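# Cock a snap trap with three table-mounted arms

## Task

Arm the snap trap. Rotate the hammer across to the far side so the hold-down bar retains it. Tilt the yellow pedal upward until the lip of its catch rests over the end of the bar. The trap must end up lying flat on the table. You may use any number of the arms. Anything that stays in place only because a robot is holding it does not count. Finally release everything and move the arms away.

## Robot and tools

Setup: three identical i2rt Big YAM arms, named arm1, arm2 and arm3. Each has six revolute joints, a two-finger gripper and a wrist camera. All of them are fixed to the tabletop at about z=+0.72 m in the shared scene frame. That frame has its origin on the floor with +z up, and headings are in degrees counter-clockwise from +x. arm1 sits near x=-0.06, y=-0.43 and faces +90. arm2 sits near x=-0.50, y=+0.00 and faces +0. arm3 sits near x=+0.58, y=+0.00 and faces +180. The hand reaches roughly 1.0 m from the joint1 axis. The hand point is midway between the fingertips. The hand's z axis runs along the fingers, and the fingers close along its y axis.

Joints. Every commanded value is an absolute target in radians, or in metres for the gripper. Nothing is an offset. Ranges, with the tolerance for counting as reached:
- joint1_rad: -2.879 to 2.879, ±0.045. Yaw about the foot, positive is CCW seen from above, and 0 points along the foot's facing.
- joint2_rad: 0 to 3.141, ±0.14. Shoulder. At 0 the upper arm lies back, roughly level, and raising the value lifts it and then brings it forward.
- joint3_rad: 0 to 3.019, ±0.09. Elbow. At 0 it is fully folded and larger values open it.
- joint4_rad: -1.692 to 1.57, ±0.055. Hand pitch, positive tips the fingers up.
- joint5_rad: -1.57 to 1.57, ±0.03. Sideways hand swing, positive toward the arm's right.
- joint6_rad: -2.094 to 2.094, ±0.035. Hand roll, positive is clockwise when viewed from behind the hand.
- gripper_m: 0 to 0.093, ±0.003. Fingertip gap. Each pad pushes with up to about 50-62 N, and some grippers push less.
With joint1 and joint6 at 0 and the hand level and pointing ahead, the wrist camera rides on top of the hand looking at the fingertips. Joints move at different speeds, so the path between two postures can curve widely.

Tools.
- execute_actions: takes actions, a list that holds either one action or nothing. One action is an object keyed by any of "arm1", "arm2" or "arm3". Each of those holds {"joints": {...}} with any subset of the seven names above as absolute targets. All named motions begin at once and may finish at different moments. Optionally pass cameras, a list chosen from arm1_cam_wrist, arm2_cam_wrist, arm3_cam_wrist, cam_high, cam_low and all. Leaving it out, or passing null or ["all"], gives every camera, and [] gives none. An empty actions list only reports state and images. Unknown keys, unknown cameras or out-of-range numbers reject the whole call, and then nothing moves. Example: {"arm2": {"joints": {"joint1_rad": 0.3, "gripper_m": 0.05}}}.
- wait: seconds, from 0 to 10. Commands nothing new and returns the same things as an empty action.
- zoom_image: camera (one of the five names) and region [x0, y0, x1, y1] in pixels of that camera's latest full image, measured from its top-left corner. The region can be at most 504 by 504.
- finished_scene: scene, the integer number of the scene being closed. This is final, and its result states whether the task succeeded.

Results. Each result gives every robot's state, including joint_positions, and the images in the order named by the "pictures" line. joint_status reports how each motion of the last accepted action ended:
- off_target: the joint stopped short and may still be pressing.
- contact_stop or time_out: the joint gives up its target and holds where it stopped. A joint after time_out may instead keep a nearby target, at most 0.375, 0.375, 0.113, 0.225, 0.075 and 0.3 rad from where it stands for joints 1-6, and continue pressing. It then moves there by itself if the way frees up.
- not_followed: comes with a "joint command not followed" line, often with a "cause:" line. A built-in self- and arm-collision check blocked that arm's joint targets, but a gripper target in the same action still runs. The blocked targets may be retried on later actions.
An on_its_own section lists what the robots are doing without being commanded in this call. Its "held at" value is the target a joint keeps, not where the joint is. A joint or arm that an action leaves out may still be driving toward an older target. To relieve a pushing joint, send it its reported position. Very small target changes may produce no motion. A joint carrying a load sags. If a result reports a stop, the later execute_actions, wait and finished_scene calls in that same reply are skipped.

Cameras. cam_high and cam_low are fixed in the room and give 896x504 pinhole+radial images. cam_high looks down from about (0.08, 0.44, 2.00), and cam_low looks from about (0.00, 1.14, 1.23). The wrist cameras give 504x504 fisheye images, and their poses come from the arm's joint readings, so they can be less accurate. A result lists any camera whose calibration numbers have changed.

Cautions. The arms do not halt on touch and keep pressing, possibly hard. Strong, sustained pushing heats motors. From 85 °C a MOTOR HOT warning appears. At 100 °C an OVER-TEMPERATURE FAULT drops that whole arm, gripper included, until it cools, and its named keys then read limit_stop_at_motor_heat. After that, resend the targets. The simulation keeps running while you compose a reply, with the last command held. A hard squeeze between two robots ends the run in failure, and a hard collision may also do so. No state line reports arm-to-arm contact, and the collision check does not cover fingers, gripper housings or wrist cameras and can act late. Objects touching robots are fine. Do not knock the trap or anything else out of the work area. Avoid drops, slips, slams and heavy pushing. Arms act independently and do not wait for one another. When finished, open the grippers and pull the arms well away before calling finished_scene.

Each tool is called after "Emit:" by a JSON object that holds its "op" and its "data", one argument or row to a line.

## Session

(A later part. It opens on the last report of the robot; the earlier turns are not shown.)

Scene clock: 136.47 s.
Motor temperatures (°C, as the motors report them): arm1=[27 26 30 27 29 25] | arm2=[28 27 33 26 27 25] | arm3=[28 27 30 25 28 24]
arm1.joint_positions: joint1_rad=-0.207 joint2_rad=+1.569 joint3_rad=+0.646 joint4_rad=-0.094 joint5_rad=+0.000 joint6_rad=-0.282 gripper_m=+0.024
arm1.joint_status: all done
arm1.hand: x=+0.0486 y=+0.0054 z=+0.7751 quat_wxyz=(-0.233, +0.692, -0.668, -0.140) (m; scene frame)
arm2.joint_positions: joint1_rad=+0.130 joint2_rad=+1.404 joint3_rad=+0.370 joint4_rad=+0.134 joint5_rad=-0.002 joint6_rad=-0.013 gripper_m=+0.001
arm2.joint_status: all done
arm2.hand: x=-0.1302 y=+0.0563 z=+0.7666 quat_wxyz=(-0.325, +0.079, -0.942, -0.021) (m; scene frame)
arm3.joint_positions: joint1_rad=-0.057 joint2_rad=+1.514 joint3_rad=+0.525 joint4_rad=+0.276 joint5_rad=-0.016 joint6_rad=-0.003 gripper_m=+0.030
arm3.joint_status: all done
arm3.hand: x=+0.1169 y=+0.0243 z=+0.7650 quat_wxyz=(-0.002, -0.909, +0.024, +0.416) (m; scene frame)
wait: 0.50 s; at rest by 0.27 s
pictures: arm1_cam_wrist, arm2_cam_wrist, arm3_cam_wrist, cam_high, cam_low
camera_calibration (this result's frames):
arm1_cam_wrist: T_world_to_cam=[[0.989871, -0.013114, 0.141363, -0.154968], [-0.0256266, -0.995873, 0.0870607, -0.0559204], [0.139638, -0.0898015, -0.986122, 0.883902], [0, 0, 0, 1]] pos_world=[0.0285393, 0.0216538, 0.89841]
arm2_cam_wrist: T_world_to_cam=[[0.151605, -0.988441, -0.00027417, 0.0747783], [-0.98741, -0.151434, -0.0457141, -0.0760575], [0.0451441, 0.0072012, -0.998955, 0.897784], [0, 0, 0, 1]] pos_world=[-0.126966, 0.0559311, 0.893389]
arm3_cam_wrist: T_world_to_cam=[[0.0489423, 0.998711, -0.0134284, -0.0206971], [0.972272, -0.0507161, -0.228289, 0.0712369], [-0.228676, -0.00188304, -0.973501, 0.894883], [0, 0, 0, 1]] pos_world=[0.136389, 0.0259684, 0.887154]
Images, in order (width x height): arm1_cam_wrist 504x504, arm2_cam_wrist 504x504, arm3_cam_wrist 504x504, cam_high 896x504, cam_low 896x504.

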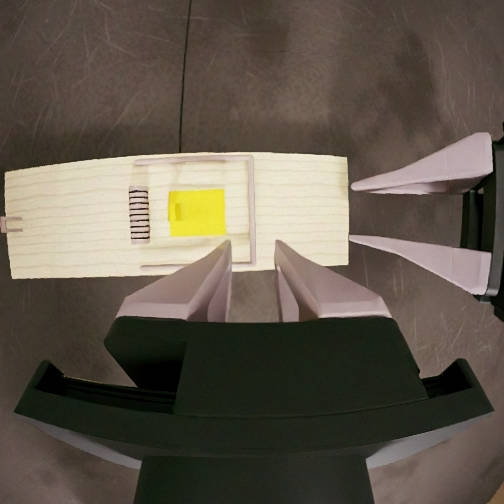

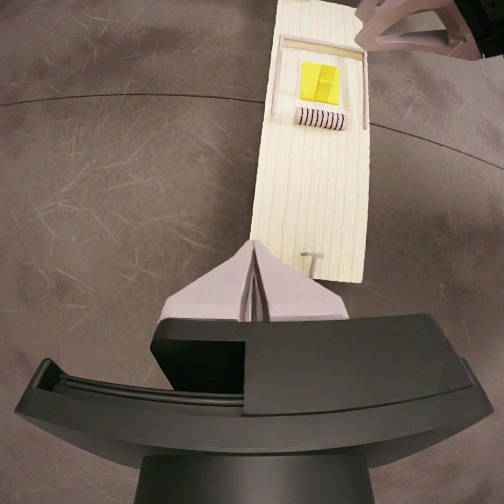

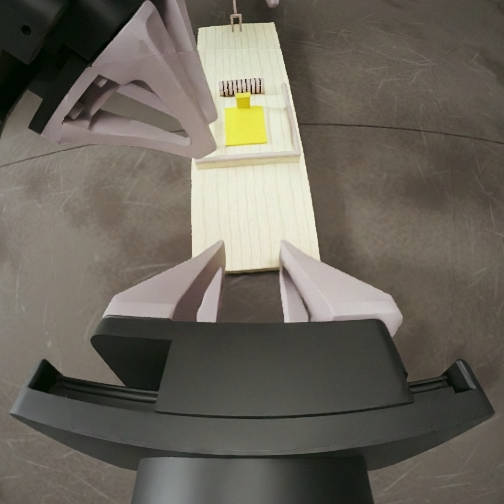

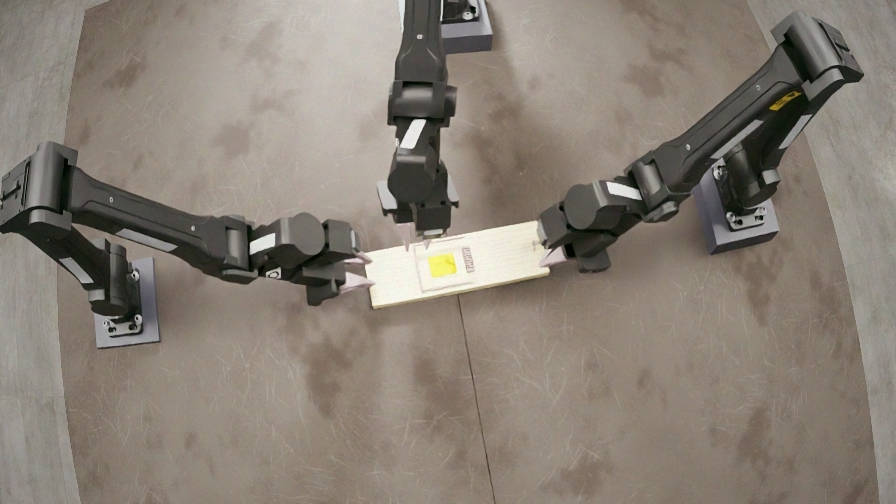

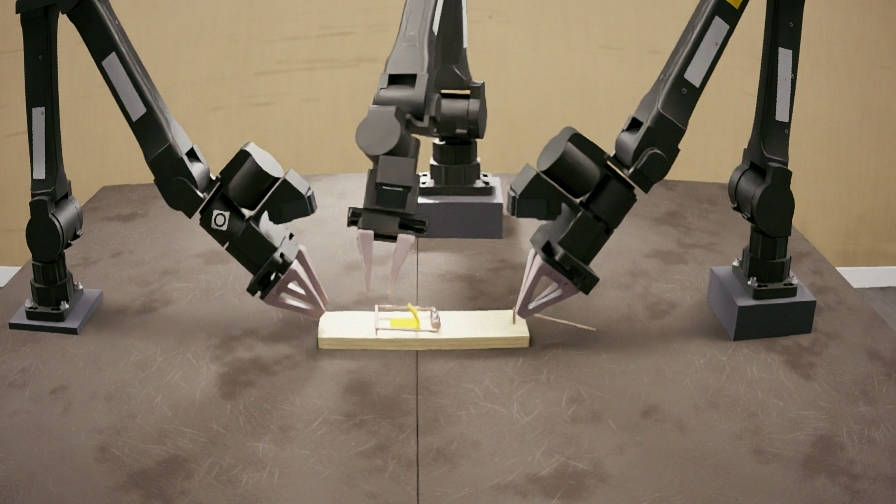

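Emit:
{"op": "execute_actions", "data": {
  "actions": [
    {"arm1":{"joints":{"joint1_rad":-0.215,"joint4_rad":-0.022}},"arm2":{"joints":{"joint1_rad":0.09,"joint3_rad":0.39,"joint4_rad":0.27}},"arm3":{"joints":{"joint3_rad":0.585,"joint4_rad":0.38}}}
  ],
  "cameras": []
}}

Emit:
{"op": "execute_actions", "data": {
  "actions": [
    {"arm1":{"joints":{"joint2_rad":1.605}},"arm2":{"joints":{"joint2_rad":1.52}},"arm3":{"joints":{"joint2_rad":1.6}}}
  ],
  "cameras": []
}}

Emit:
{"op": "wait", "data": {
  "seconds": 0.5
}}

Scene clock: 156.77 s.
Motor temperatures (°C, as the motors report them): arm1=[27 26 30 27 28 25] | arm2=[28 27 32 26 27 25] | arm3=[28 27 30 25 28 24]
arm1.joint_positions: joint1_rad=-0.207 joint2_rad=+1.569 joint3_rad=+0.646 joint4_rad=-0.041 joint5_rad=+0.000 joint6_rad=-0.282 gripper_m=+0.024
arm1.joint_status: all done
arm1.hand: x=+0.0513 y=+0.0160 z=+0.7822 quat_wxyz=(-0.255, +0.687, -0.663, -0.153) (m; scene frame)
arm2.joint_positions: joint1_rad=+0.096 joint2_rad=+1.404 joint3_rad=+0.370 joint4_rad=+0.255 joint5_rad=-0.002 joint6_rad=-0.013 gripper_m=+0.001
arm2.joint_status: all done
arm2.hand: x=-0.1064 y=+0.0466 z=+0.7864 quat_wxyz=(-0.382, +0.062, -0.922, -0.018) (m; scene frame)
arm3.joint_positions: joint1_rad=-0.057 joint2_rad=+1.514 joint3_rad=+0.543 joint4_rad=+0.361 joint5_rad=-0.016 joint6_rad=-0.003 gripper_m=+0.030
arm3.joint_status: all done
arm3.hand: x=+0.0954 y=+0.0259 z=+0.7891 quat_wxyz=(+0.000, -0.887, +0.023, +0.462) (m; scene frame)
pictures: none
No camera images: the call's "cameras" was empty. Leave "cameras" out to get every camera's image.

Scene clock: 157.53 s.
Motor temperatures (°C, as the motors report them): arm1=[27 26 30 27 28 25] | arm2=[28 27 32 26 27 25] | arm3=[28 27 30 25 28 24]
arm1.joint_positions: joint1_rad=-0.207 joint2_rad=+1.597 joint3_rad=+0.646 joint4_rad=-0.039 joint5_rad=+0.000 joint6_rad=-0.282 gripper_m=+0.024
arm1.joint_status: all done
arm1.hand: x=+0.0504 y=+0.0128 z=+0.7704 quat_wxyz=(-0.245, +0.690, -0.666, -0.147) (m; scene frame)
arm2.joint_positions: joint1_rad=+0.096 joint2_rad=+1.513 joint3_rad=+0.370 joint4_rad=+0.259 joint5_rad=-0.002 joint6_rad=-0.013 gripper_m=+0.001
arm2.joint_status: all done
arm2.hand: x=-0.1207 y=+0.0447 z=+0.7470 quat_wxyz=(-0.333, +0.063, -0.941, -0.016) (m; scene frame)
arm3.joint_positions: joint1_rad=-0.057 joint2_rad=+1.602 joint3_rad=+0.550 joint4_rad=+0.371 joint5_rad=-0.016 joint6_rad=-0.003 gripper_m=+0.030
arm3.joint_status: all done
arm3.hand: x=+0.0984 y=+0.0252 z=+0.7533 quat_wxyz=(-0.001, -0.902, +0.024, +0.431) (m; scene frame)
pictures: none
No camera images: the call's "cameras" was empty. Leave "cameras" out to get every camera's image.

Scene clock: 158.03 s.
Motor temperatures (°C, as the motors report them): arm1=[27 26 30 27 28 25] | arm2=[28 27 32 26 27 25] | arm3=[28 27 30 25 28 24]
arm1.joint_positions: joint1_rad=-0.207 joint2_rad=+1.597 joint3_rad=+0.646 joint4_rad=-0.039 joint5_rad=+0.000 joint6_rad=-0.282 gripper_m=+0.024
arm1.joint_status: all done
arm1.hand: x=+0.0504 y=+0.0128 z=+0.7704 quat_wxyz=(-0.245, +0.690, -0.666, -0.147) (m; scene frame)
arm2.joint_positions: joint1_rad=+0.096 joint2_rad=+1.513 joint3_rad=+0.370 joint4_rad=+0.259 joint5_rad=-0.002 joint6_rad=-0.013 gripper_m=+0.001
arm2.joint_status: all done
arm2.hand: x=-0.1207 y=+0.0447 z=+0.7470 quat_wxyz=(-0.333, +0.063, -0.941, -0.016) (m; scene frame)
arm3.joint_positions: joint1_rad=-0.057 joint2_rad=+1.602 joint3_rad=+0.550 joint4_rad=+0.371 joint5_rad=-0.016 joint6_rad=-0.003 gripper_m=+0.030
arm3.joint_status: all done
arm3.hand: x=+0.0984 y=+0.0252 z=+0.7533 quat_wxyz=(-0.001, -0.902, +0.024, +0.431) (m; scene frame)
wait: 0.50 s; at rest by 0.27 s
pictures: arm1_cam_wrist, arm2_cam_wrist, arm3_cam_wrist, cam_high, cam_low
camera_calibration (this result's frames):
arm1_cam_wrist: T_world_to_cam=[[0.988924, -0.0171978, 0.147422, -0.160519], [-0.0263991, -0.997808, 0.0606872, -0.0277617], [0.146055, -0.0639068, -0.98721, 0.879798], [0, 0, 0, 1]] pos_world=[0.0295096, 0.0257636, 0.893894]
arm2_cam_wrist: T_world_to_cam=[[0.118446, -0.992961, -0.0000069616, 0.0578236], [-0.991055, -0.118218, -0.0619184, -0.0591095], [0.0614817, 0.00734087, -0.998081, 0.879127], [0, 0, 0, 1]] pos_world=[-0.11948, 0.0439752, 0.873781]
arm3_cam_wrist: T_world_to_cam=[[0.0489979, 0.998712, -0.013178, -0.0210126], [0.964149, -0.050739, -0.260465, 0.111539], [-0.260798, 0.0000567052, -0.965393, 0.876254], [0, 0, 0, 1]] pos_world=[0.122015, 0.0265952, 0.874704]
Images, in order (width x height): arm1_cam_wrist 504x504, arm2_cam_wrist 504x504, arm3_cam_wrist 504x504, cam_high 896x504, cam_low 896x504.

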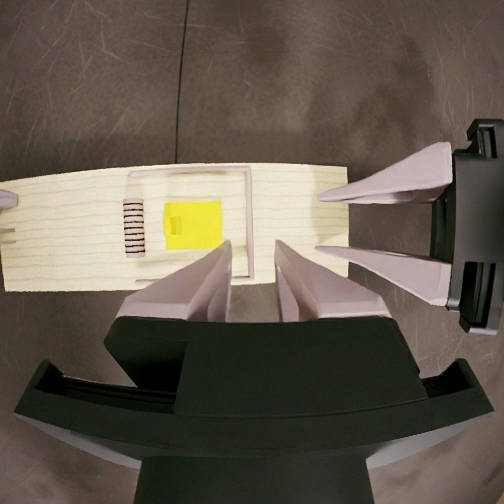

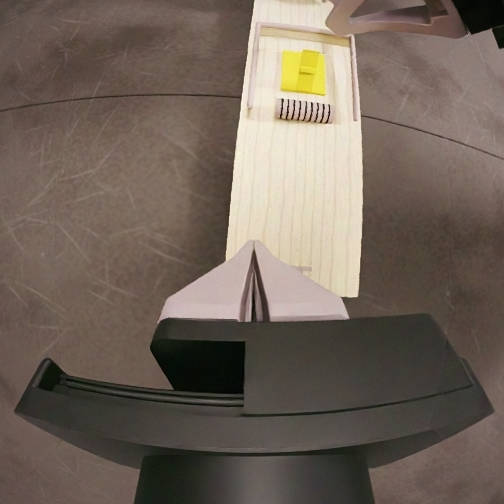

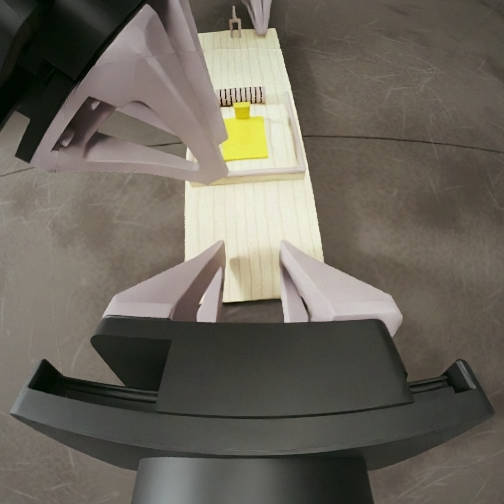

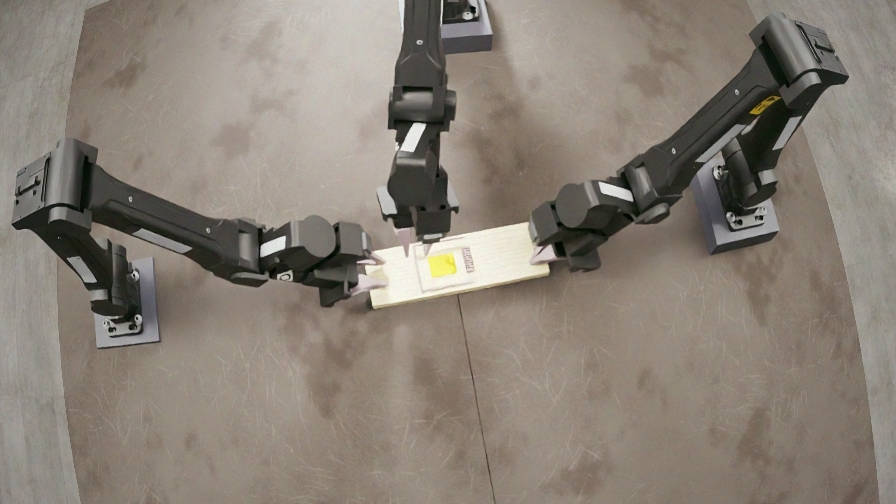

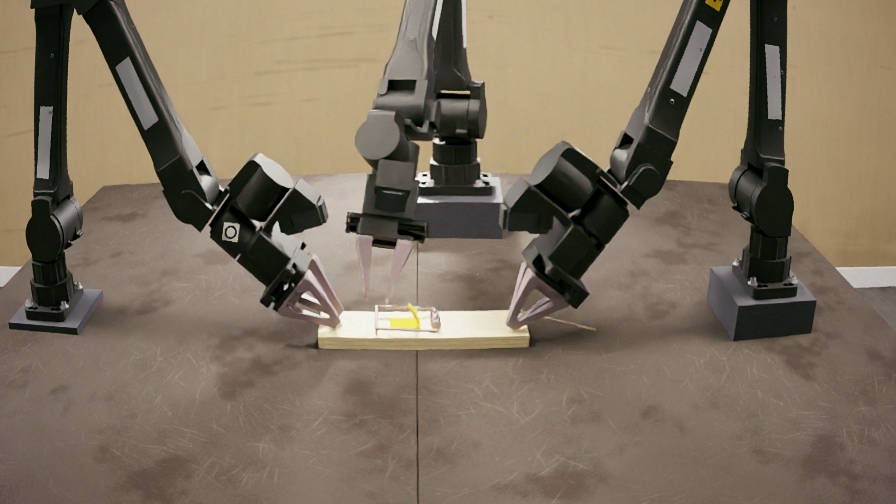

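Good. Press and descend.

Emit:
{"op": "execute_actions", "data": {
  "actions": [
    {"arm1":{"joints":{"joint2_rad":1.66}},"arm2":{"joints":{"joint2_rad":1.6,"joint3_rad":0.345}},"arm3":{"joints":{"joint2_rad":1.69,"joint3_rad":0.53}}}
  ],
  "cameras": []
}}

Emit:
{"op": "execute_actions", "data": {
  "actions": [
    {"arm1":{"joints":{"gripper_m":0.0}}}
  ],
  "cameras": ["arm1_cam_wrist","cam_low","arm3_cam_wrist"]
}}

Scene clock: 165.87 s.
Motor temperatures (°C, as the motors report them): arm1=[27 26 30 27 28 25] | arm2=[28 27 32 26 27 25] | arm3=[28 27 30 25 28 24]
arm1.joint_positions: joint1_rad=-0.207 joint2_rad=+1.642 joint3_rad=+0.647 joint4_rad=-0.025 joint5_rad=-0.002 joint6_rad=-0.282 gripper_m=+0.024
arm1.joint_status: all done
arm1.hand: x=+0.0491 y=+0.0099 z=+0.7532 quat_wxyz=(-0.232, +0.693, -0.668, -0.141) (m; scene frame)
arm2.joint_positions: joint1_rad=+0.096 joint2_rad=+1.534 joint3_rad=+0.369 joint4_rad=+0.293 joint5_rad=-0.002 joint6_rad=-0.013 gripper_m=+0.001
arm2.joint_status: all done
arm2.hand: x=-0.1183 y=+0.0449 z=+0.7442 quat_wxyz=(-0.338, +0.063, -0.939, -0.016) (m; scene frame)
arm3.joint_positions: joint1_rad=-0.057 joint2_rad=+1.626 joint3_rad=+0.550 joint4_rad=+0.407 joint5_rad=-0.016 joint6_rad=-0.003 gripper_m=+0.030
arm3.joint_status: all done
arm3.hand: x=+0.0956 y=+0.0253 z=+0.7491 quat_wxyz=(-0.001, -0.900, +0.024, +0.436) (m; scene frame)
pictures: none
No camera images: the call's "cameras" was empty. Leave "cameras" out to get every camera's image.

Scene clock: 166.37 s.
Motor temperatures (°C, as the motors report them): arm1=[27 26 30 27 28 25] | arm2=[28 27 32 26 27 25] | arm3=[28 27 30 25 28 24]
arm1.joint_positions: joint1_rad=-0.211 joint2_rad=+1.642 joint3_rad=+0.647 joint4_rad=-0.024 joint5_rad=+0.000 joint6_rad=-0.285 gripper_m=+0.002
arm1.joint_status: all done
arm1.hand: x=+0.0511 y=+0.0095 z=+0.7533 quat_wxyz=(-0.233, +0.692, -0.669, -0.139) (m; scene frame)
arm2.joint_positions: joint1_rad=+0.096 joint2_rad=+1.534 joint3_rad=+0.369 joint4_rad=+0.293 joint5_rad=-0.002 joint6_rad=-0.013 gripper_m=+0.001
arm2.joint_status: not commanded
arm2.hand: x=-0.1183 y=+0.0449 z=+0.7442 quat_wxyz=(-0.338, +0.063, -0.939, -0.016) (m; scene frame)
arm3.joint_positions: joint1_rad=-0.057 joint2_rad=+1.626 joint3_rad=+0.550 joint4_rad=+0.407 joint5_rad=-0.016 joint6_rad=-0.003 gripper_m=+0.030
arm3.joint_status: not commanded
arm3.hand: x=+0.0956 y=+0.0253 z=+0.7491 quat_wxyz=(-0.001, -0.900, +0.024, +0.436) (m; scene frame)
pictures: arm1_cam_wrist, arm3_cam_wrist, cam_low
camera_calibration (this result's frames):
arm1_cam_wrist: T_world_to_cam=[[0.989687, -0.0140312, 0.142561, -0.15524], [-0.0269226, -0.995676, 0.0889055, -0.0511925], [0.140697, -0.0918266, -0.985785, 0.862066], [0, 0, 0, 1]] pos_world=[0.0309713, 0.0260112, 0.876494]
arm3_cam_wrist: T_world_to_cam=[[0.0490197, 0.998712, -0.0130892, -0.0210947], [0.960998, -0.0507316, -0.271863, 0.121996], [-0.272177, 0.000747917, -0.962247, 0.870163], [0, 0, 0, 1]] pos_world=[0.120635, 0.0266058, 0.870201]
Images, in order (width x height): arm1_cam_wrist 504x504, arm3_cam_wrist 504x504, cam_low 896x504.

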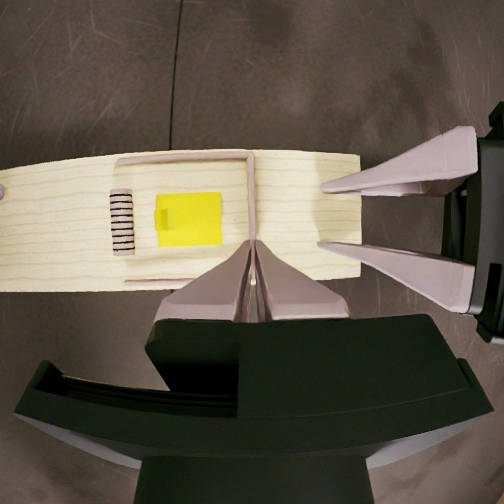

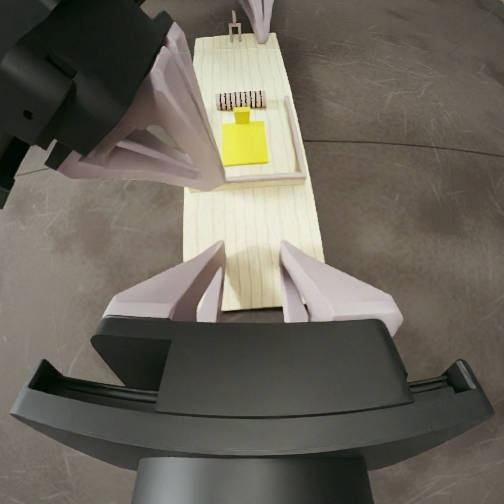

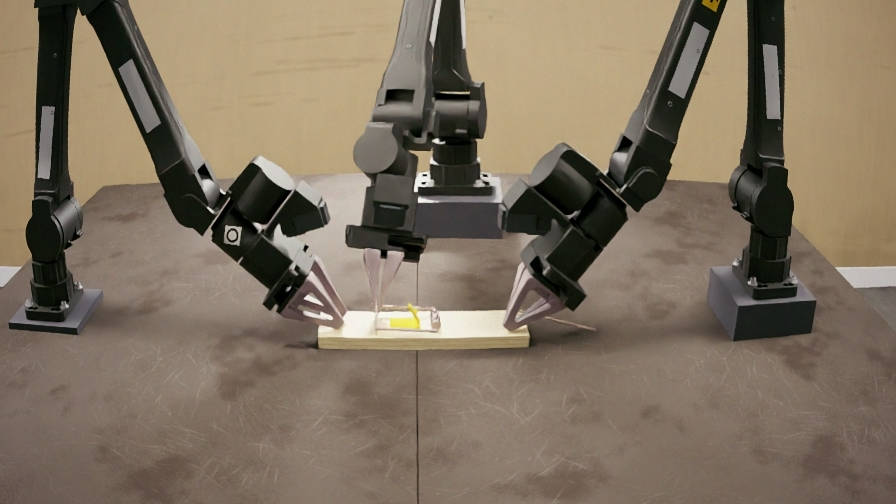

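Emit:
{"op": "execute_actions", "data": {
  "actions": [
    {"arm1":{"joints":{"joint1_rad":-0.17,"joint2_rad":1.515,"joint3_rad":0.665,"joint4_rad":-0.118,"joint6_rad":-0.265}}}
  ],
  "cameras": ["cam_low"]
}}

Emit:
{"op": "execute_actions", "data": {
  "actions": [
    {"arm1":{"joints":{"joint1_rad":-0.095,"joint2_rad":1.445,"joint3_rad":0.68,"joint4_rad":-0.2,"joint6_rad":-0.2}}}
  ],
  "cameras": ["cam_low"]
}}

Scene clock: 181.97 s.
Motor temperatures (°C, as the motors report them): arm1=[27 26 30 27 28 25] | arm2=[28 27 32 26 27 25] | arm3=[28 27 29 25 27 24]
arm1.joint_positions: joint1_rad=-0.190 joint2_rad=+1.556 joint3_rad=+0.649 joint4_rad=-0.121 joint5_rad=+0.011 joint6_rad=-0.269 gripper_m=+0.002
arm1.joint_status: all done
arm1.hand: x=+0.0423 y=+0.0044 z=+0.7784 quat_wxyz=(-0.229, +0.694, -0.669, -0.137) (m; scene frame)
arm2.joint_positions: joint1_rad=+0.096 joint2_rad=+1.534 joint3_rad=+0.369 joint4_rad=+0.293 joint5_rad=-0.002 joint6_rad=-0.013 gripper_m=+0.001
arm2.joint_status: not commanded
arm2.hand: x=-0.1183 y=+0.0449 z=+0.7443 quat_wxyz=(-0.338, +0.063, -0.939, -0.016) (m; scene frame)
arm3.joint_positions: joint1_rad=-0.057 joint2_rad=+1.628 joint3_rad=+0.550 joint4_rad=+0.411 joint5_rad=-0.021 joint6_rad=-0.003 gripper_m=+0.030
arm3.joint_status: not commanded
arm3.hand: x=+0.0952 y=+0.0244 z=+0.7490 quat_wxyz=(-0.003, -0.899, +0.022, +0.437) (m; scene frame)
pictures: cam_low
Images, in order (width x height): cam_low 896x504.

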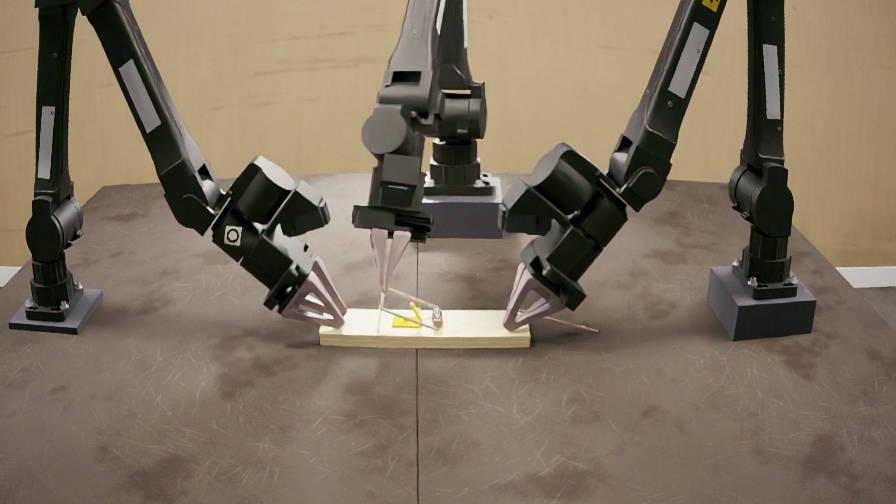

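Scene clock: 182.80 s.
Motor temperatures (°C, as the motors report them): arm1=[27 26 30 27 28 25] | arm2=[28 27 32 26 27 25] | arm3=[28 27 29 25 28 24]
arm1.joint_positions: joint1_rad=-0.137 joint2_rad=+1.470 joint3_rad=+0.649 joint4_rad=-0.193 joint5_rad=+0.028 joint6_rad=-0.211 gripper_m=+0.002
arm1.joint_status: all done
arm1.hand: x=+0.0219 y=+0.0037 z=+0.8057 quat_wxyz=(-0.232, +0.689, -0.671, -0.146) (m; scene frame)
arm2.joint_positions: joint1_rad=+0.096 joint2_rad=+1.534 joint3_rad=+0.369 joint4_rad=+0.293 joint5_rad=-0.002 joint6_rad=-0.013 gripper_m=+0.001
arm2.joint_status: not commanded
arm2.hand: x=-0.1183 y=+0.0449 z=+0.7442 quat_wxyz=(-0.338, +0.063, -0.939, -0.016) (m; scene frame)
arm3.joint_positions: joint1_rad=-0.057 joint2_rad=+1.628 joint3_rad=+0.551 joint4_rad=+0.411 joint5_rad=-0.021 joint6_rad=-0.003 gripper_m=+0.030
arm3.joint_status: not commanded
arm3.hand: x=+0.0949 y=+0.0245 z=+0.7491 quat_wxyz=(-0.003, -0.899, +0.022, +0.437) (m; scene frame)
pictures: cam_low
Images, in order (width x height): cam_low 896x504.

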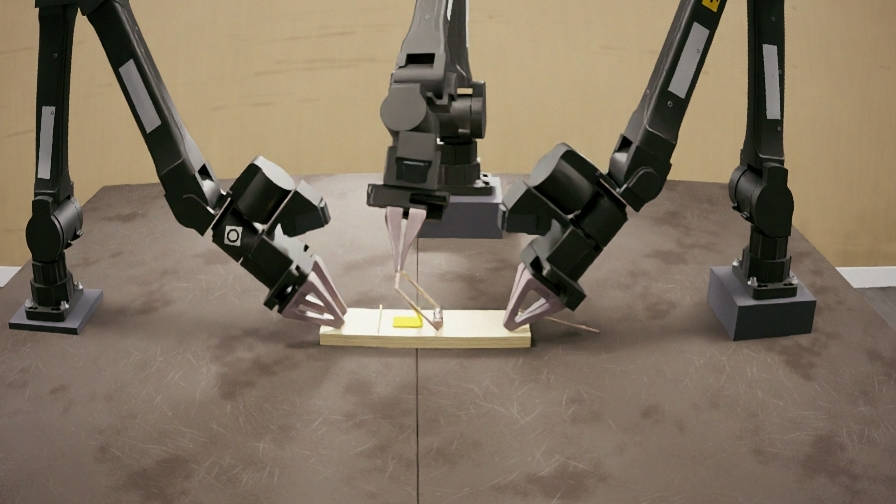

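Emit:
{"op": "execute_actions", "data": {
  "actions": [
    {"arm1":{"joints":{"joint1_rad":-0.02,"joint2_rad":1.41,"joint3_rad":0.69,"joint4_rad":-0.225,"joint6_rad":-0.12}}}
  ],
  "cameras": ["cam_low"]
}}

Emit:
{"op": "execute_actions", "data": {
  "actions": [
    {"arm1":{"joints":{"joint1_rad":0.06,"joint2_rad":1.415,"joint4_rad":-0.225,"joint6_rad":-0.05}}}
  ],
  "cameras": ["cam_low","arm1_cam_wrist"]
}}

Scene clock: 194.70 s.
Motor temperatures (°C, as the motors report them): arm1=[27 26 31 27 29 25] | arm2=[28 27 31 26 27 25] | arm3=[28 27 29 25 28 24]
arm1.joint_positions: joint1_rad=-0.081 joint2_rad=+1.425 joint3_rad=+0.649 joint4_rad=-0.228 joint5_rad=+0.043 joint6_rad=-0.134 gripper_m=+0.002
arm1.joint_status: joint1_rad time_out (moved +0.057 of +0.117); the others done
arm1.on_its_own: joint1_rad reads -0.081 and still pushes toward -0.020 since a time_out
arm1.hand: x=-0.0004 y=+0.0044 z=+0.8203 quat_wxyz=(-0.230, +0.679, -0.679, -0.159) (m; scene frame)
arm2.joint_positions: joint1_rad=+0.096 joint2_rad=+1.534 joint3_rad=+0.369 joint4_rad=+0.293 joint5_rad=-0.002 joint6_rad=-0.013 gripper_m=+0.001
arm2.joint_status: not commanded
arm2.hand: x=-0.1183 y=+0.0449 z=+0.7442 quat_wxyz=(-0.338, +0.063, -0.939, -0.016) (m; scene frame)
arm3.joint_positions: joint1_rad=-0.057 joint2_rad=+1.628 joint3_rad=+0.551 joint4_rad=+0.411 joint5_rad=-0.021 joint6_rad=-0.003 gripper_m=+0.030
arm3.joint_status: not commanded
arm3.hand: x=+0.0949 y=+0.0245 z=+0.7491 quat_wxyz=(-0.003, -0.899, +0.022, +0.437) (m; scene frame)
pictures: cam_low
Images, in order (width x height): cam_low 896x504.

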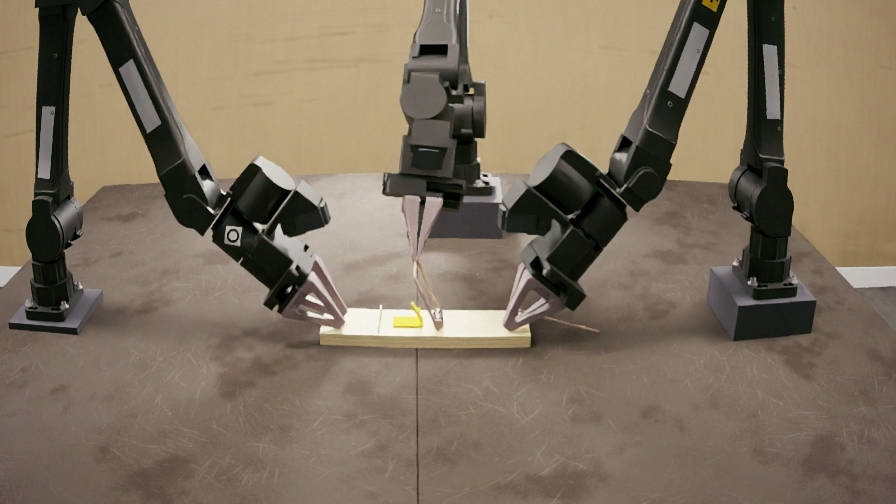

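not run: a stop came earlier in this reply.

Emit:
{"op": "execute_actions", "data": {
  "actions": [
    {"arm1":{"joints":{"joint1_rad":0.06,"joint2_rad":1.41,"joint5_rad":-0.03,"joint6_rad":-0.07}}}
  ],
  "cameras": ["cam_low","arm1_cam_wrist"]
}}

Scene clock: 201.43 s.
Motor temperatures (°C, as the motors report them): arm1=[27 26 31 27 30 25] | arm2=[28 27 31 26 27 25] | arm3=[28 27 29 25 28 24]
arm1.joint_positions: joint1_rad=+0.002 joint2_rad=+1.409 joint3_rad=+0.649 joint4_rad=-0.232 joint5_rad=+0.019 joint6_rad=-0.074 gripper_m=+0.002
arm1.joint_status: joint1_rad time_out (moved +0.083 of +0.141); joint5_rad time_out (moved -0.024 of -0.073); the others done
arm1.on_its_own: joint1_rad reads +0.002 and still pushes toward +0.060 since a time_out; joint5_rad reads +0.019 and still pushes toward -0.030 since a time_out
arm1.hand: x=-0.0408 y=+0.0085 z=+0.8264 quat_wxyz=(-0.214, +0.688, -0.667, -0.187) (m; scene frame)
arm2.joint_positions: joint1_rad=+0.096 joint2_rad=+1.535 joint3_rad=+0.369 joint4_rad=+0.294 joint5_rad=-0.003 joint6_rad=-0.013 gripper_m=+0.001
arm2.joint_status: not commanded
arm2.hand: x=-0.1181 y=+0.0451 z=+0.7443 quat_wxyz=(-0.339, +0.063, -0.939, -0.016) (m; scene frame)
arm3.joint_positions: joint1_rad=-0.057 joint2_rad=+1.632 joint3_rad=+0.555 joint4_rad=+0.411 joint5_rad=-0.019 joint6_rad=-0.003 gripper_m=+0.030
arm3.joint_status: not commanded
arm3.hand: x=+0.0932 y=+0.0250 z=+0.7491 quat_wxyz=(-0.002, -0.899, +0.023, +0.437) (m; scene frame)
pictures: arm1_cam_wrist, cam_low
camera_calibration (this result's frames):
arm1_cam_wrist: T_world_to_cam=[[0.998716, 0.00616942, 0.0502772, 0.00175508], [0.00370492, -0.998794, 0.0489649, -0.0269021], [0.0505186, -0.0487158, -0.997534, 0.952648], [0, 0, 0, 1]] pos_world=[-0.0497796, 0.0195286, 0.951528]
Images, in order (width x height): arm1_cam_wrist 504x504, cam_low 896x504.

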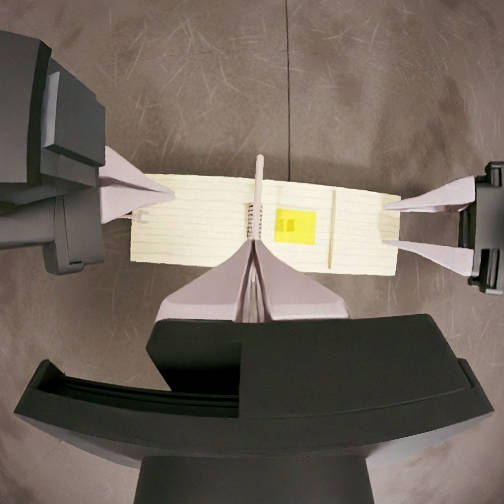

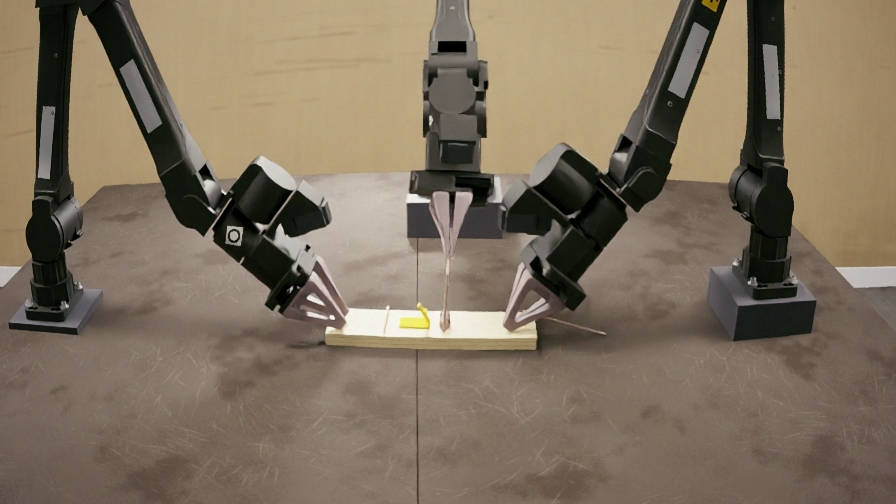

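Emit:
{"op": "execute_actions", "data": {
  "actions": [
    {"arm1":{"joints":{"joint1_rad":0.115,"joint2_rad":1.465,"joint3_rad":0.665,"joint4_rad":-0.2,"joint6_rad":0.0}},"arm3":{"joints":{"joint2_rad":1.73,"joint3_rad":0.51}}}
  ],
  "cameras": ["cam_low","arm1_cam_wrist"]
}}

Scene clock: 212.27 s.
Motor temperatures (°C, as the motors report them): arm1=[27 26 32 27 31 25] | arm2=[28 27 31 26 27 25] | arm3=[28 27 29 25 28 24]
arm1.joint_positions: joint1_rad=+0.063 joint2_rad=+1.430 joint3_rad=+0.649 joint4_rad=-0.222 joint5_rad=+0.013 joint6_rad=-0.007 gripper_m=+0.001
arm1.joint_status: joint1_rad time_out (moved +0.060 of +0.113); the others done
arm1.on_its_own: joint1_rad reads +0.063 and still pushes toward +0.115 since a time_out; joint5_rad reads +0.013 and still pushes toward -0.030 since a time_out
arm1.hand: x=-0.0684 y=+0.0091 z=+0.8194 quat_wxyz=(-0.197, +0.688, -0.670, -0.199) (m; scene frame)
arm2.joint_positions: joint1_rad=+0.096 joint2_rad=+1.535 joint3_rad=+0.369 joint4_rad=+0.294 joint5_rad=-0.003 joint6_rad=-0.013 gripper_m=+0.001
arm2.joint_status: not commanded
arm2.hand: x=-0.1181 y=+0.0451 z=+0.7443 quat_wxyz=(-0.339, +0.063, -0.939, -0.016) (m; scene frame)
arm3.joint_positions: joint1_rad=-0.057 joint2_rad=+1.640 joint3_rad=+0.555 joint4_rad=+0.424 joint5_rad=-0.018 joint6_rad=-0.003 gripper_m=+0.030
arm3.joint_status: all done
arm3.hand: x=+0.0921 y=+0.0251 z=+0.7480 quat_wxyz=(-0.002, -0.898, +0.023, +0.440) (m; scene frame)
pictures: arm1_cam_wrist, cam_low
camera_calibration (this result's frames):
arm1_cam_wrist: T_world_to_cam=[[0.999862, 0.0140053, 0.00888829, 0.0635726], [0.013467, -0.998227, 0.0579757, -0.0326377], [0.0096845, -0.057848, -0.998278, 0.945004], [0, 0, 0, 1]] pos_world=[-0.0722762, 0.0211964, 0.944704]
Images, in order (width x height): arm1_cam_wrist 504x504, cam_low 896x504.

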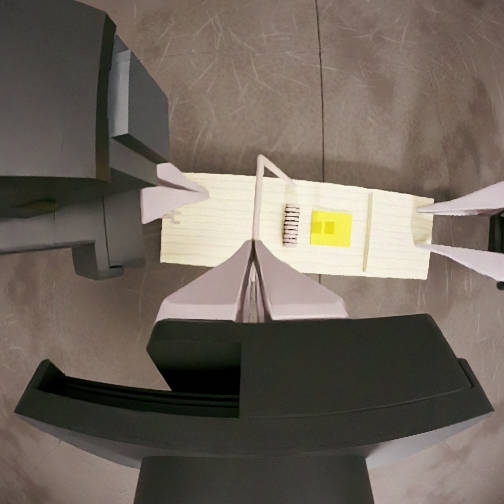

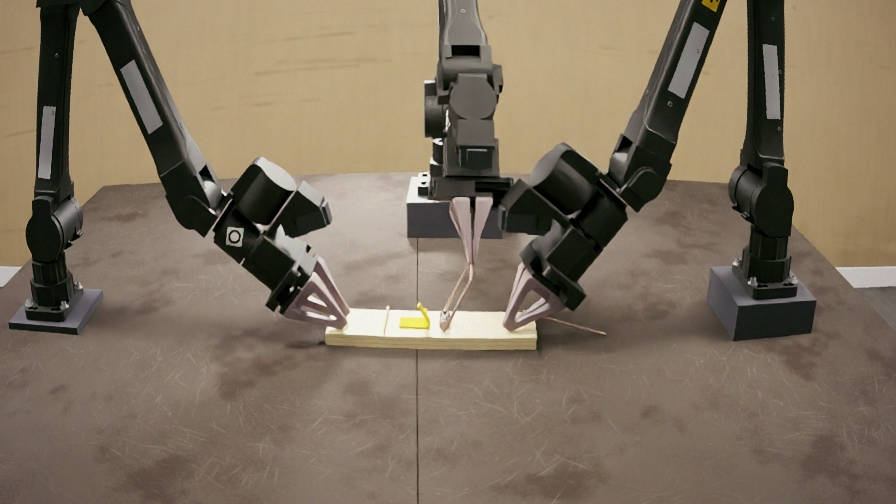

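Emit:
{"op": "execute_actions", "data": {
  "actions": [
    {"arm1":{"joints":{"joint2_rad":1.49,"joint3_rad":0.64}},"arm2":{"joints":{"joint2_rad":1.44,"joint3_rad":0.37}}}
  ],
  "cameras": ["cam_low"]
}}

Emit:
{"op": "execute_actions", "data": {
  "actions": [
    {"arm2":{"joints":{"joint1_rad":0.5,"joint2_rad":1.3}}}
  ],
  "cameras": []
}}

Emit:
{"op": "execute_actions", "data": {
  "actions": [
    {"arm1":{"joints":{"joint1_rad":0.16,"joint2_rad":1.53,"joint3_rad":0.61,"joint4_rad":-0.14,"joint6_rad":0.12}}}
  ],
  "cameras": ["cam_low","arm1_cam_wrist"]
}}

Scene clock: 228.93 s.
Motor temperatures (°C, as the motors report them): arm1=[27 26 31 27 32 25] | arm2=[28 27 31 26 27 25] | arm3=[28 27 28 25 27 24]
arm1.joint_positions: joint1_rad=+0.066 joint2_rad=+1.436 joint3_rad=+0.649 joint4_rad=-0.205 joint5_rad=+0.005 joint6_rad=-0.002 gripper_m=+0.001
arm1.joint_status: all done
arm1.on_its_own: joint1_rad reads +0.066 and still pushes toward +0.115 since a time_out; joint5_rad reads +0.005 and still pushes toward -0.030 since a time_out
arm1.hand: x=-0.0713 y=+0.0119 z=+0.8191 quat_wxyz=(-0.196, +0.687, -0.669, -0.206) (m; scene frame)
arm2.joint_positions: joint1_rad=+0.096 joint2_rad=+1.439 joint3_rad=+0.368 joint4_rad=+0.278 joint5_rad=-0.004 joint6_rad=-0.013 gripper_m=+0.001
arm2.joint_status: all done
arm2.hand: x=-0.1077 y=+0.0467 z=+0.7765 quat_wxyz=(-0.375, +0.062, -0.925, -0.019) (m; scene frame)
arm3.joint_positions: joint1_rad=-0.057 joint2_rad=+1.647 joint3_rad=+0.561 joint4_rad=+0.430 joint5_rad=-0.017 joint6_rad=-0.003 gripper_m=+0.030
arm3.joint_status: not commanded
arm3.hand: x=+0.0893 y=+0.0255 z=+0.7478 quat_wxyz=(-0.001, -0.897, +0.023, +0.442) (m; scene frame)
pictures: cam_low
Images, in order (width x height): cam_low 896x504.

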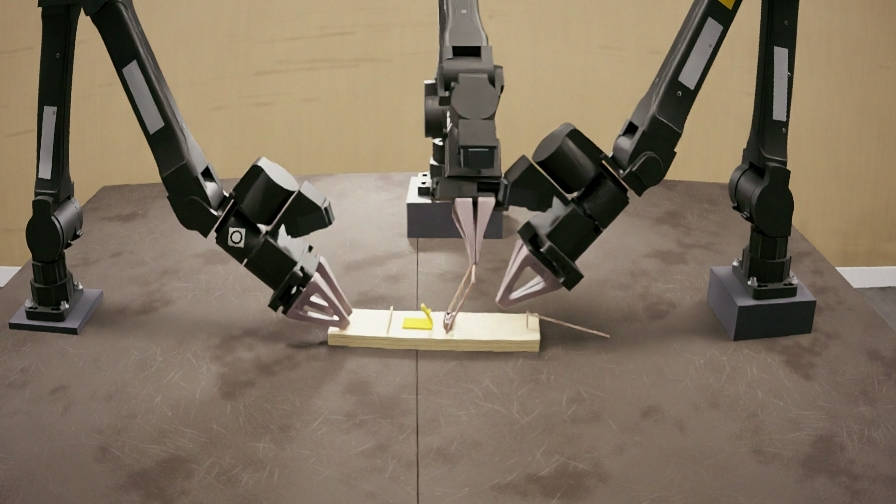

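Scene clock: 230.00 s.
Motor temperatures (°C, as the motors report them): arm1=[27 26 31 27 32 25] | arm2=[28 27 31 26 27 25] | arm3=[28 27 28 25 27 24]
arm1.joint_positions: joint1_rad=+0.066 joint2_rad=+1.436 joint3_rad=+0.649 joint4_rad=-0.205 joint5_rad=+0.005 joint6_rad=-0.002 gripper_m=+0.001
arm1.joint_status: not commanded
arm1.on_its_own: joint1_rad reads +0.066 and still pushes toward +0.115 since a time_out; joint5_rad reads +0.005 and still pushes toward -0.030 since a time_out
arm1.hand: x=-0.0713 y=+0.0119 z=+0.8191 quat_wxyz=(-0.196, +0.687, -0.669, -0.206) (m; scene frame)
arm2.joint_positions: joint1_rad=+0.497 joint2_rad=+1.294 joint3_rad=+0.368 joint4_rad=+0.277 joint5_rad=-0.002 joint6_rad=-0.013 gripper_m=+0.001
arm2.joint_status: all done
arm2.hand: x=-0.1443 y=+0.2033 z=+0.8305 quat_wxyz=(-0.426, +0.237, -0.866, -0.110) (m; scene frame)
arm3.joint_positions: joint1_rad=-0.057 joint2_rad=+1.647 joint3_rad=+0.561 joint4_rad=+0.430 joint5_rad=-0.017 joint6_rad=-0.003 gripper_m=+0.030
arm3.joint_status: not commanded
arm3.hand: x=+0.0893 y=+0.0255 z=+0.7478 quat_wxyz=(-0.001, -0.897, +0.023, +0.442) (m; scene frame)
pictures: none
No camera images: the call's "cameras" was empty. Leave "cameras" out to get every camera's image.

Scene clock: 231.00 s.
Motor temperatures (°C, as the motors report them): arm1=[27 26 31 27 32 25] | arm2=[28 27 31 26 27 25] | arm3=[28 27 28 25 27 24]
arm1.joint_positions: joint1_rad=+0.116 joint2_rad=+1.485 joint3_rad=+0.641 joint4_rad=-0.139 joint5_rad=+0.004 joint6_rad=+0.109 gripper_m=+0.001
arm1.joint_status: all done
arm1.on_its_own: joint5_rad reads +0.004 and still pushes toward -0.030 since a time_out
arm1.hand: x=-0.0943 y=+0.0160 z=+0.8049 quat_wxyz=(-0.182, +0.665, -0.688, -0.226) (m; scene frame)
arm2.joint_positions: joint1_rad=+0.497 joint2_rad=+1.294 joint3_rad=+0.368 joint4_rad=+0.277 joint5_rad=-0.002 joint6_rad=-0.013 gripper_m=+0.001
arm2.joint_status: not commanded
arm2.hand: x=-0.1443 y=+0.2033 z=+0.8305 quat_wxyz=(-0.426, +0.237, -0.866, -0.110) (m; scene frame)
arm3.joint_positions: joint1_rad=-0.057 joint2_rad=+1.648 joint3_rad=+0.561 joint4_rad=+0.432 joint5_rad=-0.017 joint6_rad=-0.003 gripper_m=+0.030
arm3.joint_status: not commanded
arm3.hand: x=+0.0891 y=+0.0255 z=+0.7479 quat_wxyz=(-0.001, -0.897, +0.023, +0.442) (m; scene frame)
pictures: arm1_cam_wrist, cam_low
camera_calibration (this result's frames):
arm1_cam_wrist: T_world_to_cam=[[0.997727, -0.0242999, -0.0628521, 0.147663], [-0.0217731, -0.998939, 0.0405798, -0.013883], [-0.0637715, -0.0391191, -0.997198, 0.923095], [0, 0, 0, 1]] pos_world=[-0.0887629, 0.0258305, 0.930352]
Images, in order (width x height): arm1_cam_wrist 504x504, cam_low 896x504.

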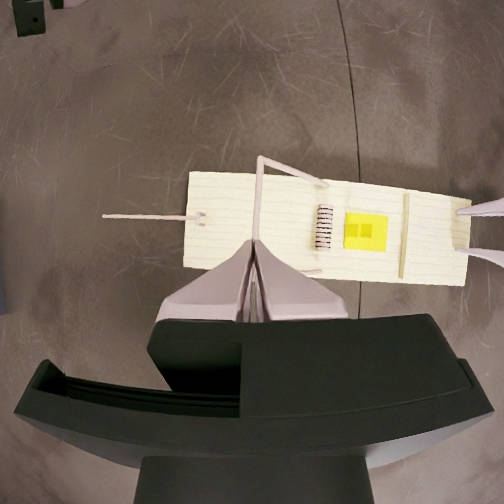

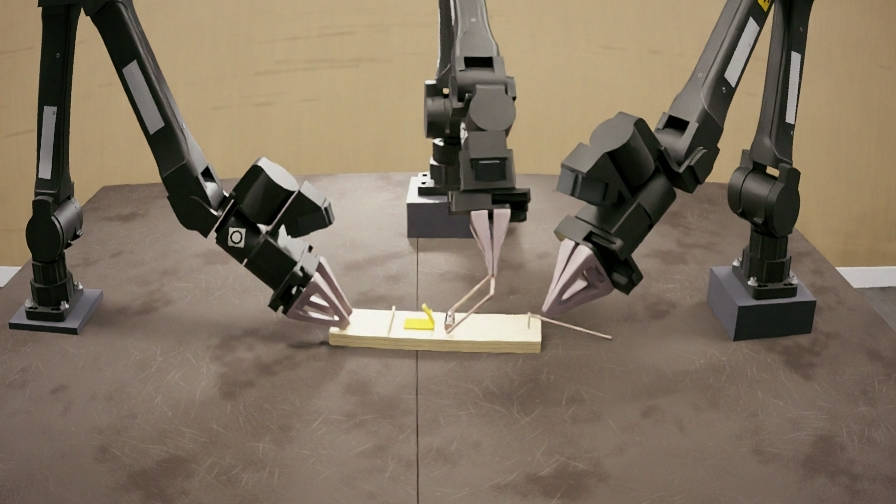

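Emit:
{"op": "execute_actions", "data": {
  "actions": [
    {"arm1":{"joints":{"joint1_rad":0.19,"joint2_rad":1.59,"joint3_rad":0.49,"joint4_rad":0.16,"joint6_rad":0.23}},"arm3":{"joints":{"joint2_rad":1.71}}}
  ],
  "cameras": ["cam_low"]
}}

Emit:
{"op": "execute_actions", "data": {
  "actions": [
    {"arm1":{"joints":{"joint1_rad":0.19,"joint2_rad":1.75,"joint3_rad":0.41,"joint4_rad":0.5,"joint6_rad":0.29}}}
  ],
  "cameras": ["cam_low","arm1_cam_wrist","cam_high"]
}}

Scene clock: 247.23 s.
Motor temperatures (°C, as the motors report them): arm1=[27 26 30 27 32 25] | arm2=[28 27 32 26 27 25] | arm3=[28 27 28 25 27 24]
arm1.joint_positions: joint1_rad=+0.145 joint2_rad=+1.533 joint3_rad=+0.524 joint4_rad=+0.177 joint5_rad=+0.003 joint6_rad=+0.217 gripper_m=+0.001
arm1.joint_status: joint1_rad time_out (moved +0.029 of +0.074); the others done
arm1.on_its_own: joint5_rad reads +0.003 and still pushes toward -0.030 since a time_out
arm1.hand: x=-0.1071 y=+0.0120 z=+0.7879 quat_wxyz=(-0.208, +0.621, -0.696, -0.296) (m; scene frame)
arm2.joint_positions: joint1_rad=+0.497 joint2_rad=+1.294 joint3_rad=+0.368 joint4_rad=+0.277 joint5_rad=-0.002 joint6_rad=-0.013 gripper_m=+0.001
arm2.joint_status: not commanded
arm2.hand: x=-0.1443 y=+0.2033 z=+0.8305 quat_wxyz=(-0.426, +0.237, -0.866, -0.110) (m; scene frame)
arm3.joint_positions: joint1_rad=-0.057 joint2_rad=+1.647 joint3_rad=+0.561 joint4_rad=+0.432 joint5_rad=-0.017 joint6_rad=-0.003 gripper_m=+0.030
arm3.joint_status: all done
arm3.hand: x=+0.0890 y=+0.0255 z=+0.7482 quat_wxyz=(-0.001, -0.896, +0.023, +0.443) (m; scene frame)
pictures: cam_low
Images, in order (width x height): cam_low 896x504.

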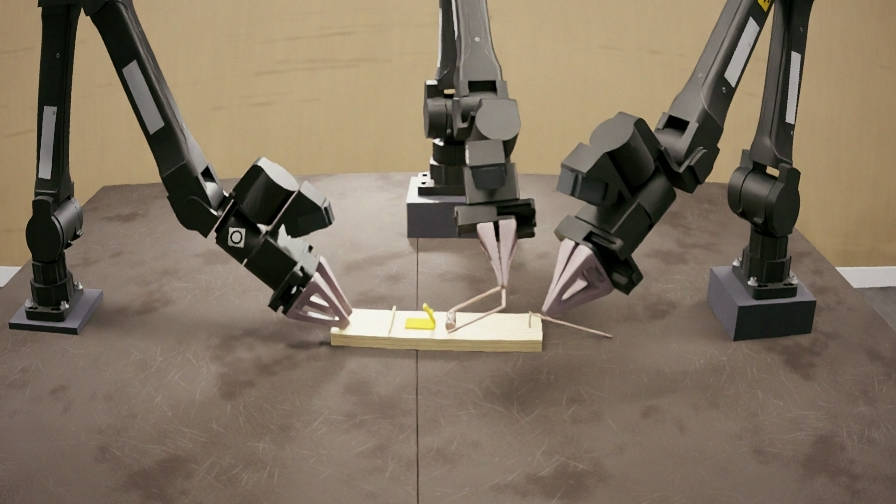

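not run: a stop came earlier in this reply.

Emit:
{"op": "execute_actions", "data": {
  "actions": [
    {"arm1":{"joints":{"joint1_rad":0.195,"joint2_rad":1.75,"joint3_rad":0.41,"joint4_rad":0.49,"joint6_rad":0.29,"joint5_rad":-0.01}}}
  ],
  "cameras": ["cam_low","arm1_cam_wrist","cam_high"]
}}

Scene clock: 253.93 s.
Motor temperatures (°C, as the motors report them): arm1=[27 26 30 27 31 25] | arm2=[28 27 32 26 27 25] | arm3=[28 27 28 25 27 24]
arm1.joint_positions: joint1_rad=+0.164 joint2_rad=+1.686 joint3_rad=+0.447 joint4_rad=+0.528 joint5_rad=+0.011 joint6_rad=+0.280 gripper_m=+0.001
arm1.joint_status: all done
arm1.hand: x=-0.1145 y=+0.0101 z=+0.7586 quat_wxyz=(-0.229, +0.589, -0.692, -0.349) (m; scene frame)
arm2.joint_positions: joint1_rad=+0.497 joint2_rad=+1.294 joint3_rad=+0.368 joint4_rad=+0.277 joint5_rad=-0.002 joint6_rad=-0.013 gripper_m=+0.001
arm2.joint_status: not commanded
arm2.hand: x=-0.1443 y=+0.2033 z=+0.8305 quat_wxyz=(-0.426, +0.237, -0.866, -0.110) (m; scene frame)
arm3.joint_positions: joint1_rad=-0.057 joint2_rad=+1.647 joint3_rad=+0.561 joint4_rad=+0.432 joint5_rad=-0.017 joint6_rad=-0.003 gripper_m=+0.030
arm3.joint_status: not commanded
arm3.hand: x=+0.0890 y=+0.0255 z=+0.7482 quat_wxyz=(-0.001, -0.896, +0.023, +0.443) (m; scene frame)
pictures: arm1_cam_wrist, cam_high, cam_low
camera_calibration (this result's frames):
arm1_cam_wrist: T_world_to_cam=[[0.974499, -0.0762283, -0.211045, 0.275095], [-0.120614, -0.971049, -0.206195, 0.157341], [-0.189217, 0.226392, -0.955481, 0.8267], [0, 0, 0, 1]] pos_world=[-0.0926766, -0.0134023, 0.880396]
Images, in order (width x height): arm1_cam_wrist 504x504, cam_high 896x504, cam_low 896x504.

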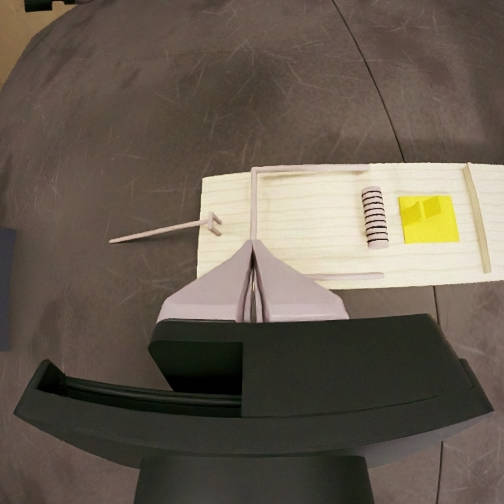

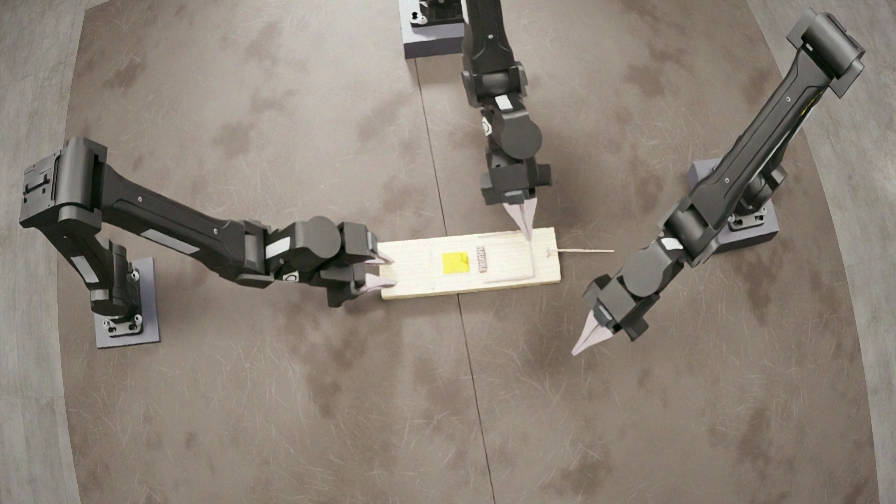

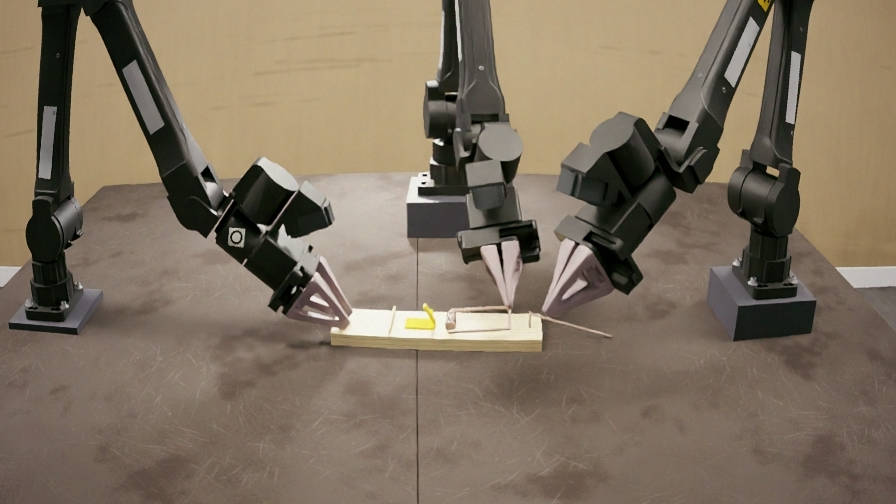

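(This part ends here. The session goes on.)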